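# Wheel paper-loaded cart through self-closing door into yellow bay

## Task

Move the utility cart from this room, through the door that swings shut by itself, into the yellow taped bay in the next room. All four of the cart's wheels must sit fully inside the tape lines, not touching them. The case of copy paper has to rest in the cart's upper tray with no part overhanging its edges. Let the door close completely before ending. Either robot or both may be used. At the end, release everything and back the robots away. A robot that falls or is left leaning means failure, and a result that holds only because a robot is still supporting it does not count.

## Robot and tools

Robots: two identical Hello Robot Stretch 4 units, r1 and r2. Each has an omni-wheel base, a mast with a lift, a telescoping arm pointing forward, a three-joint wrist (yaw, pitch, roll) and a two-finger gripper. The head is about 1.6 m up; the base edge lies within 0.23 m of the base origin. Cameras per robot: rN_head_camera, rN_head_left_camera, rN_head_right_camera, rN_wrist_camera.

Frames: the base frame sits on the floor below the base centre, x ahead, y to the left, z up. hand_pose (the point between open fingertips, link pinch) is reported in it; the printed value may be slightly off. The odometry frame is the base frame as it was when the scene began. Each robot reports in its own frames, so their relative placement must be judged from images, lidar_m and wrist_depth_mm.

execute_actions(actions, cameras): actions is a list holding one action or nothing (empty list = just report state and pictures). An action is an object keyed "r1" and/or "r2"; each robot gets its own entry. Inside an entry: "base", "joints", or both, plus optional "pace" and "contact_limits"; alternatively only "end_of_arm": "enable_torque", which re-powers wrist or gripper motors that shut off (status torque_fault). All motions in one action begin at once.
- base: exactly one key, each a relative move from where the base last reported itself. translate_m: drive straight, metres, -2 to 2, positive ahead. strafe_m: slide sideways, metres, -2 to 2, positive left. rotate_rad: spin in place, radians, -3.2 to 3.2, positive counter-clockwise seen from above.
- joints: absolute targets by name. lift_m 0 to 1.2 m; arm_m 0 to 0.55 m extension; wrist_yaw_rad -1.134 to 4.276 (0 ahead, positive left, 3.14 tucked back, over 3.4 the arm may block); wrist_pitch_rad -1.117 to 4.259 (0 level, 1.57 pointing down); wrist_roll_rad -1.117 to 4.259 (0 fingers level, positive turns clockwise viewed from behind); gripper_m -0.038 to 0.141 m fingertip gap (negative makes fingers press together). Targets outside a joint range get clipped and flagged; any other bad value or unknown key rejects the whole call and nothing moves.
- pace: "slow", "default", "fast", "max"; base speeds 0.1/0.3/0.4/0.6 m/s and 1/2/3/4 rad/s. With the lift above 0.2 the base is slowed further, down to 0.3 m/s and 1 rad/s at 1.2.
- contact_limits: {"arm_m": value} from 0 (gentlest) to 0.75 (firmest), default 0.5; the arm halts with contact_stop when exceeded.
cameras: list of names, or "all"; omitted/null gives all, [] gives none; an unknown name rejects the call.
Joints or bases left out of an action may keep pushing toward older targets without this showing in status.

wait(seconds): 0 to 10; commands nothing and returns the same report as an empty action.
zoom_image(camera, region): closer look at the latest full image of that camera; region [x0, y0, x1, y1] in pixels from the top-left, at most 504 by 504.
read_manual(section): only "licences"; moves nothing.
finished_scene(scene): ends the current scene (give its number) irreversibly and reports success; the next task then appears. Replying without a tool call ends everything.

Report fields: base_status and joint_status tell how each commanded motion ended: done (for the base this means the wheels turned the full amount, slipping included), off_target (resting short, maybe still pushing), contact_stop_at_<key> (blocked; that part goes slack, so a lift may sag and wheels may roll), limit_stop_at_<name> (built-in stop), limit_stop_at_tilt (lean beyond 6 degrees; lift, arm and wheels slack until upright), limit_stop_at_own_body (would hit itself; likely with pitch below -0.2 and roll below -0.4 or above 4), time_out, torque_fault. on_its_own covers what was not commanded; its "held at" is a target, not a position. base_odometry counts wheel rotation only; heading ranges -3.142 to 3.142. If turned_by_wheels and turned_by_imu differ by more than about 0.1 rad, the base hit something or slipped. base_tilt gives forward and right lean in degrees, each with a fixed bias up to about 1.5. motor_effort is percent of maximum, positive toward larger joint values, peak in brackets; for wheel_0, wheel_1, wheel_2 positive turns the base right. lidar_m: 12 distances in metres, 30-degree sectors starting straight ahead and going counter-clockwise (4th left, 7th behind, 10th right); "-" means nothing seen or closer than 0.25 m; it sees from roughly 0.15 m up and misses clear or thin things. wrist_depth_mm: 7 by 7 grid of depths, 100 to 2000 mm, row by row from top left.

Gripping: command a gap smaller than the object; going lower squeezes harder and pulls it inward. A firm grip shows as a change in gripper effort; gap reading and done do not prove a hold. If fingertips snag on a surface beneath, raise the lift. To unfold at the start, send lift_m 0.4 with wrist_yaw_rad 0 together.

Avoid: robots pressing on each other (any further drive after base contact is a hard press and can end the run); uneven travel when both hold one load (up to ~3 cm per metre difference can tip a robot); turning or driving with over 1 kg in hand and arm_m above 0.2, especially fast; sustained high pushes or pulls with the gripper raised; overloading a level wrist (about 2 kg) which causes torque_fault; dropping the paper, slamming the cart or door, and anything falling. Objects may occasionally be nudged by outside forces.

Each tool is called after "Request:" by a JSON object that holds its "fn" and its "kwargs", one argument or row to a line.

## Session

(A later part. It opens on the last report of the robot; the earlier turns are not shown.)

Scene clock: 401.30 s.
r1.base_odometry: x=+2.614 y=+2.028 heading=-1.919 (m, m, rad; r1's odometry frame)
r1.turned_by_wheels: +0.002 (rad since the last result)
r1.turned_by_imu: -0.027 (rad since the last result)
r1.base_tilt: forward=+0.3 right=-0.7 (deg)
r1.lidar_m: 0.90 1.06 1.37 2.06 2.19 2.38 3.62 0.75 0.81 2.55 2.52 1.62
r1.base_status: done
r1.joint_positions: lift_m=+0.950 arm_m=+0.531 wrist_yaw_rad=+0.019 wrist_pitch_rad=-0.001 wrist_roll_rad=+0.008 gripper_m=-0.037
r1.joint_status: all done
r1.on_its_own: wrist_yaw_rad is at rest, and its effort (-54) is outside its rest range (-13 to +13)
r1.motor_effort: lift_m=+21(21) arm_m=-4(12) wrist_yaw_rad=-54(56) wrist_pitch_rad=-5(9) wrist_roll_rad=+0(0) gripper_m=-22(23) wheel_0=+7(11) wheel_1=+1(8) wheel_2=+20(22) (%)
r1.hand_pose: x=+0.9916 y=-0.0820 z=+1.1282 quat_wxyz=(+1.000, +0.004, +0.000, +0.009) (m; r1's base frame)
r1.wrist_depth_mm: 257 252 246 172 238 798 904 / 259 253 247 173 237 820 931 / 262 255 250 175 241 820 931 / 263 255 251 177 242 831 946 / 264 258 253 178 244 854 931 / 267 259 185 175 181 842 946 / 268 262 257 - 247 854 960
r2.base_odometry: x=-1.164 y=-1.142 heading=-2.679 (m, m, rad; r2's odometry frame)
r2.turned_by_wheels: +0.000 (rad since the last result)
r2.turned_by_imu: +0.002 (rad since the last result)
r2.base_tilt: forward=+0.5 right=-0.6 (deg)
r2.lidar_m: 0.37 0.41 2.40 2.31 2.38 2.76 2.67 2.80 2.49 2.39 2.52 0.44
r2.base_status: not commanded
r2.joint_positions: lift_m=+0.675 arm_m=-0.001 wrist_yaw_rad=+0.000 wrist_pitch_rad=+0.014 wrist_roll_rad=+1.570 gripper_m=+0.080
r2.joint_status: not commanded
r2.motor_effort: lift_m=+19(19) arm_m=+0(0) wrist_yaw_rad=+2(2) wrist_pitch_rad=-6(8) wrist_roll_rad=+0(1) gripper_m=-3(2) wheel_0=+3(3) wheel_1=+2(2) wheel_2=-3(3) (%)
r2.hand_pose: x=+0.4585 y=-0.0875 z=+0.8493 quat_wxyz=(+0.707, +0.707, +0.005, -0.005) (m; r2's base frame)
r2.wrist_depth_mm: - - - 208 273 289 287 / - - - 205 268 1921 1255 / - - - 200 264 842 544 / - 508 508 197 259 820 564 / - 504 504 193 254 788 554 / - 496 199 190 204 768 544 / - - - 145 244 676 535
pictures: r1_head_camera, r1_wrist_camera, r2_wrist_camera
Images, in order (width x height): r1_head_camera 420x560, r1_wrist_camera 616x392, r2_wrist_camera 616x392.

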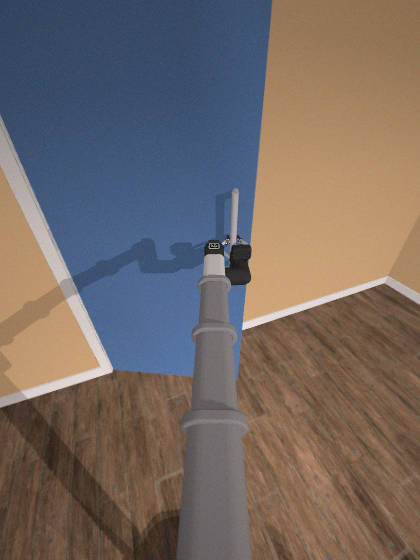

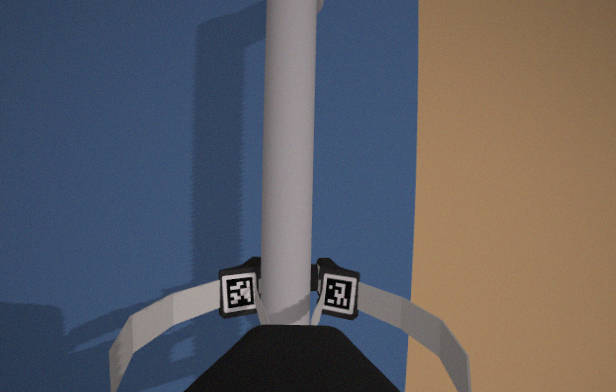

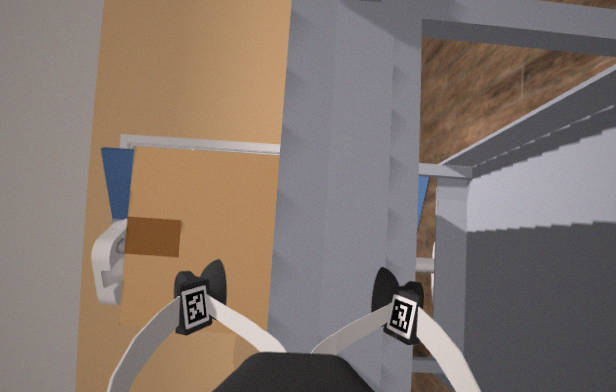

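Request:
{"fn": "execute_actions", "kwargs": {
  "actions": [
    {"r1": {"base": {"strafe_m": 0.065}, "joints": {"arm_m": 0.45}, "pace": "slow"}, "r2": {"base": {"translate_m": 0.012}, "pace": "slow"}}
  ],
  "cameras": []
}}

Scene clock: 409.80 s.
r1.base_odometry: x=+2.675 y=+2.005 heading=-1.919 (m, m, rad; r1's odometry frame)
r1.turned_by_wheels: +0.000 (rad since the last result)
r1.turned_by_imu: -0.072 (rad since the last result)
r1.base_tilt: forward=+0.2 right=-0.7 (deg)
r1.lidar_m: 0.86 0.98 1.29 1.85 2.11 2.25 3.27 0.80 0.83 2.66 2.60 1.65
r1.base_status: done
r1.joint_positions: lift_m=+0.950 arm_m=+0.452 wrist_yaw_rad=+0.009 wrist_pitch_rad=-0.001 wrist_roll_rad=+0.008 gripper_m=-0.037
r1.joint_status: all done
r1.on_its_own: wrist_yaw_rad is at rest, and its effort (-26) is outside its rest range (-13 to +13)
r1.motor_effort: lift_m=+21(21) arm_m=-12(15) wrist_yaw_rad=-26(54) wrist_pitch_rad=-5(7) wrist_roll_rad=+1(0) gripper_m=-23(24) wheel_0=-4(16) wheel_1=-2(13) wheel_2=+11(18) (%)
r1.hand_pose: x=+0.9122 y=-0.0849 z=+1.1282 quat_wxyz=(+1.000, +0.004, +0.000, +0.004) (m; r1's base frame)
r1.wrist_depth_mm: 257 252 247 173 237 976 1118 / 260 255 249 175 239 991 1160 / 260 257 250 177 242 1008 1182 / 263 257 252 180 243 991 1182 / 265 260 253 184 246 1025 1205 / 267 260 184 176 181 1042 1229 / 270 262 257 - 246 1042 1255
r2.base_odometry: x=-1.175 y=-1.147 heading=-2.679 (m, m, rad; r2's odometry frame)
r2.turned_by_wheels: +0.000 (rad since the last result)
r2.turned_by_imu: +0.001 (rad since the last result)
r2.base_tilt: forward=+0.3 right=-0.7 (deg)
r2.lidar_m: 0.38 0.39 2.40 2.28 2.40 2.78 2.69 2.79 2.48 2.38 2.49 0.44
r2.base_status: done
r2.joint_positions: lift_m=+0.675 arm_m=-0.001 wrist_yaw_rad=+0.000 wrist_pitch_rad=+0.014 wrist_roll_rad=+1.570 gripper_m=+0.080
r2.joint_status: not commanded
r2.motor_effort: lift_m=+19(19) arm_m=+0(0) wrist_yaw_rad=+2(10) wrist_pitch_rad=-7(11) wrist_roll_rad=-1(0) gripper_m=-3(4) wheel_0=+1(5) wheel_1=+0(3) wheel_2=-2(9) (%)
r2.hand_pose: x=+0.4585 y=-0.0875 z=+0.8493 quat_wxyz=(+0.707, +0.707, +0.005, -0.005) (m; r2's base frame)
r2.wrist_depth_mm: - - - 206 271 286 287 / - - - 202 266 1921 1229 / - - - 198 262 854 549 / - 504 508 196 257 809 569 / - 500 508 191 253 798 554 / - 496 199 188 204 778 544 / - - - 145 244 668 539
pictures: none
No camera images: the call's "cameras" was empty. Leave "cameras" out to get every camera's image.

Request:
{"fn": "execute_actions", "kwargs": {
  "actions": [
    {"r1": {"base": {"strafe_m": 0.10}, "joints": {"arm_m": 0.35}, "pace": "slow"}, "r2": {"joints": {"gripper_m": -0.02}}}
  ],
  "cameras": ["r2_wrist_camera"]
}}

Scene clock: 421.20 s.
r1.base_odometry: x=+2.769 y=+1.971 heading=-1.919 (m, m, rad; r1's odometry frame)
r1.turned_by_wheels: +0.000 (rad since the last result)
r1.turned_by_imu: -0.158 (rad since the last result)
r1.base_tilt: forward=+0.1 right=-0.7 (deg)
r1.lidar_m: 0.73 0.85 1.11 1.46 2.01 2.03 2.63 0.93 0.93 2.90 2.70 1.81
r1.base_status: done
r1.joint_positions: lift_m=+0.950 arm_m=+0.352 wrist_yaw_rad=+0.004 wrist_pitch_rad=+0.000 wrist_roll_rad=+0.008 gripper_m=-0.037
r1.joint_status: all done
r1.motor_effort: lift_m=+21(21) arm_m=-11(14) wrist_yaw_rad=-11(27) wrist_pitch_rad=-8(10) wrist_roll_rad=+0(0) gripper_m=-24(27) wheel_0=-7(21) wheel_1=-4(13) wheel_2=+6(12) (%)
r1.hand_pose: x=+0.8117 y=-0.0864 z=+1.1280 quat_wxyz=(+1.000, +0.004, +0.000, +0.002) (m; r1's base frame)
r1.wrist_depth_mm: 246 245 243 175 240 1366 1863 / 248 246 244 176 240 1366 1863 / 248 249 247 176 244 1397 1863 / 252 250 248 176 248 1366 1983 / 253 252 251 178 248 1430 1983 / 256 254 183 175 181 1464 1921 / 256 256 254 - 252 1499 1983
r2.base_odometry: x=-1.175 y=-1.147 heading=-2.679 (m, m, rad; r2's odometry frame)
r2.turned_by_wheels: +0.000 (rad since the last result)
r2.turned_by_imu: +0.002 (rad since the last result)
r2.base_tilt: forward=+0.3 right=-0.6 (deg)
r2.lidar_m: 0.36 0.39 2.40 2.30 2.40 2.75 2.69 2.79 2.48 2.39 2.48 0.40
r2.base_status: not commanded
r2.joint_positions: lift_m=+0.675 arm_m=-0.001 wrist_yaw_rad=+0.002 wrist_pitch_rad=+0.012 wrist_roll_rad=+1.570 gripper_m=-0.019
r2.joint_status: all done
r2.motor_effort: lift_m=+19(19) arm_m=+0(0) wrist_yaw_rad=-7(12) wrist_pitch_rad=-2(8) wrist_roll_rad=-1(2) gripper_m=-20(20) wheel_0=-1(1) wheel_1=-1(1) wheel_2=+1(3) (%)
r2.hand_pose: x=+0.4587 y=-0.0867 z=+0.8499 quat_wxyz=(+0.707, +0.707, +0.005, -0.003) (m; r2's base frame)
r2.wrist_depth_mm: - - - 196 259 287 289 / - - - 192 255 1983 1255 / - - - 187 251 854 549 / - 492 500 185 247 809 569 / - 488 496 182 243 798 559 / - 492 184 178 189 778 549 / - - - 142 235 640 539
pictures: r2_wrist_camera
Images, in order (width x height): r2_wrist_camera 616x392.

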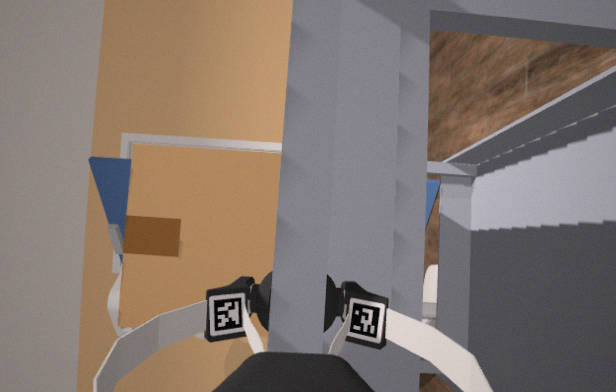

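Request:
{"fn": "execute_actions", "kwargs": {
  "actions": [
    {"r1": {"base": {"translate_m": -0.14}, "pace": "slow"}}
  ],
  "cameras": []
}}

Request:
{"fn": "execute_actions", "kwargs": {
  "actions": [
    {"r1": {"base": {"strafe_m": 0.10}, "joints": {"arm_m": 0.28}, "pace": "slow"}}
  ],
  "cameras": ["r1_head_camera"]
}}

Scene clock: 428.87 s.
r1.base_odometry: x=+2.817 y=+2.102 heading=-1.916 (m, m, rad; r1's odometry frame)
r1.turned_by_wheels: +0.003 (rad since the last result)
r1.turned_by_imu: -0.009 (rad since the last result)
r1.base_tilt: forward=+0.2 right=-0.7 (deg)
r1.lidar_m: 0.74 0.90 1.23 1.59 1.94 1.96 2.50 1.76 0.84 1.00 2.77 2.00
r1.base_status: done
r1.joint_positions: lift_m=+0.950 arm_m=+0.352 wrist_yaw_rad=+0.025 wrist_pitch_rad=+0.000 wrist_roll_rad=+0.008 gripper_m=-0.037
r1.joint_status: not commanded
r1.on_its_own: wrist_yaw_rad is at rest, and its effort (-74) is outside its rest range (-13 to +13)
r1.motor_effort: lift_m=+21(21) arm_m=-11(11) wrist_yaw_rad=-74(75) wrist_pitch_rad=-7(7) wrist_roll_rad=-1(1) gripper_m=-26(24) wheel_0=+11(11) wheel_1=+2(8) wheel_2=+25(26) (%)
r1.hand_pose: x=+0.8134 y=-0.0801 z=+1.1280 quat_wxyz=(+1.000, +0.004, +0.000, +0.013) (m; r1's base frame)
r1.wrist_depth_mm: 285 270 255 175 230 1464 1921 / 287 272 256 177 231 1499 1983 / 289 273 256 180 233 1464 1983 / 291 274 259 239 234 1576 - / 294 278 260 191 236 1537 - / 296 277 180 176 232 1576 - / 300 279 267 - 236 1661 -
r2.base_odometry: x=-1.175 y=-1.147 heading=-2.679 (m, m, rad; r2's odometry frame)
r2.turned_by_wheels: +0.000 (rad since the last result)
r2.turned_by_imu: +0.002 (rad since the last result)
r2.base_tilt: forward=+0.4 right=-0.9 (deg)
r2.lidar_m: 0.35 0.37 2.39 2.29 2.39 2.79 2.69 2.76 2.47 2.39 2.47 0.43
r2.base_status: not commanded
r2.joint_positions: lift_m=+0.675 arm_m=-0.001 wrist_yaw_rad=+0.002 wrist_pitch_rad=+0.012 wrist_roll_rad=+1.570 gripper_m=-0.019
r2.joint_status: not commanded
r2.motor_effort: lift_m=+19(19) arm_m=+0(0) wrist_yaw_rad=-6(6) wrist_pitch_rad=-1(0) wrist_roll_rad=-1(0) gripper_m=-22(20) wheel_0=-1(1) wheel_1=-1(0) wheel_2=+1(1) (%)
r2.hand_pose: x=+0.4587 y=-0.0867 z=+0.8499 quat_wxyz=(+0.707, +0.707, +0.005, -0.003) (m; r2's base frame)
r2.wrist_depth_mm: - - - 195 260 287 290 / - - - 191 256 1921 1255 / - - - 188 251 854 549 / - 496 504 185 246 809 564 / - 492 492 181 242 798 559 / - 488 182 178 189 778 549 / - 1537 - 142 233 634 539
pictures: none
No camera images: the call's "cameras" was empty. Leave "cameras" out to get every camera's image.

Scene clock: 431.03 s.
r1.base_odometry: x=+2.910 y=+2.068 heading=-1.919 (m, m, rad; r1's odometry frame)
r1.turned_by_wheels: -0.003 (rad since the last result)
r1.turned_by_imu: -0.060 (rad since the last result)
r1.base_tilt: forward=+0.1 right=-0.8 (deg)
r1.lidar_m: 0.66 0.85 1.15 1.43 1.84 1.85 2.31 4.66 0.93 1.07 2.87 0.75
r1.base_status: done
r1.joint_positions: lift_m=+0.950 arm_m=+0.282 wrist_yaw_rad=-0.014 wrist_pitch_rad=+0.000 wrist_roll_rad=+0.008 gripper_m=-0.038
r1.joint_status: all done
r1.on_its_own: wrist_yaw_rad is at rest, and its effort (+39) is outside its rest range (-13 to +13)
r1.motor_effort: lift_m=+21(21) arm_m=-8(14) wrist_yaw_rad=+39(73) wrist_pitch_rad=-6(8) wrist_roll_rad=+2(1) gripper_m=-18(25) wheel_0=-21(26) wheel_1=-9(8) wheel_2=-7(25) (%)
r1.hand_pose: x=+0.7397 y=-0.0914 z=+1.1280 quat_wxyz=(+1.000, +0.004, +0.000, -0.007) (m; r1's base frame)
r1.wrist_depth_mm: 282 267 254 243 231 1983 - / 282 268 256 176 233 1983 - / 283 270 257 175 235 1983 - / 287 274 259 176 237 - - / 289 273 262 175 236 - - / 290 276 181 171 185 - - / 293 276 267 - 239 - -
r2.base_odometry: x=-1.175 y=-1.147 heading=-2.679 (m, m, rad; r2's odometry frame)
r2.turned_by_wheels: +0.000 (rad since the last result)
r2.turned_by_imu: +0.001 (rad since the last result)
r2.base_tilt: forward=+0.5 right=-0.7 (deg)
r2.lidar_m: 0.38 0.40 2.40 2.31 2.40 2.78 2.69 2.81 2.47 2.37 2.49 0.45
r2.base_status: not commanded
r2.joint_positions: lift_m=+0.675 arm_m=-0.001 wrist_yaw_rad=+0.002 wrist_pitch_rad=+0.012 wrist_roll_rad=+1.570 gripper_m=-0.019
r2.joint_status: not commanded
r2.motor_effort: lift_m=+19(19) arm_m=+0(0) wrist_yaw_rad=-6(7) wrist_pitch_rad=-1(1) wrist_roll_rad=+0(2) gripper_m=-22(20) wheel_0=-1(1) wheel_1=-1(1) wheel_2=+1(1) (%)
r2.hand_pose: x=+0.4587 y=-0.0867 z=+0.8499 quat_wxyz=(+0.707, +0.707, +0.005, -0.003) (m; r2's base frame)
r2.wrist_depth_mm: - - - 196 259 289 290 / - - - 191 256 1921 1229 / - - - 188 251 842 549 / - 496 496 185 247 820 564 / - 496 496 182 242 788 559 / - 488 183 178 189 768 549 / - - 1618 142 234 640 544
pictures: r1_head_camera
Images, in order (width x height): r1_head_camera 420x560.

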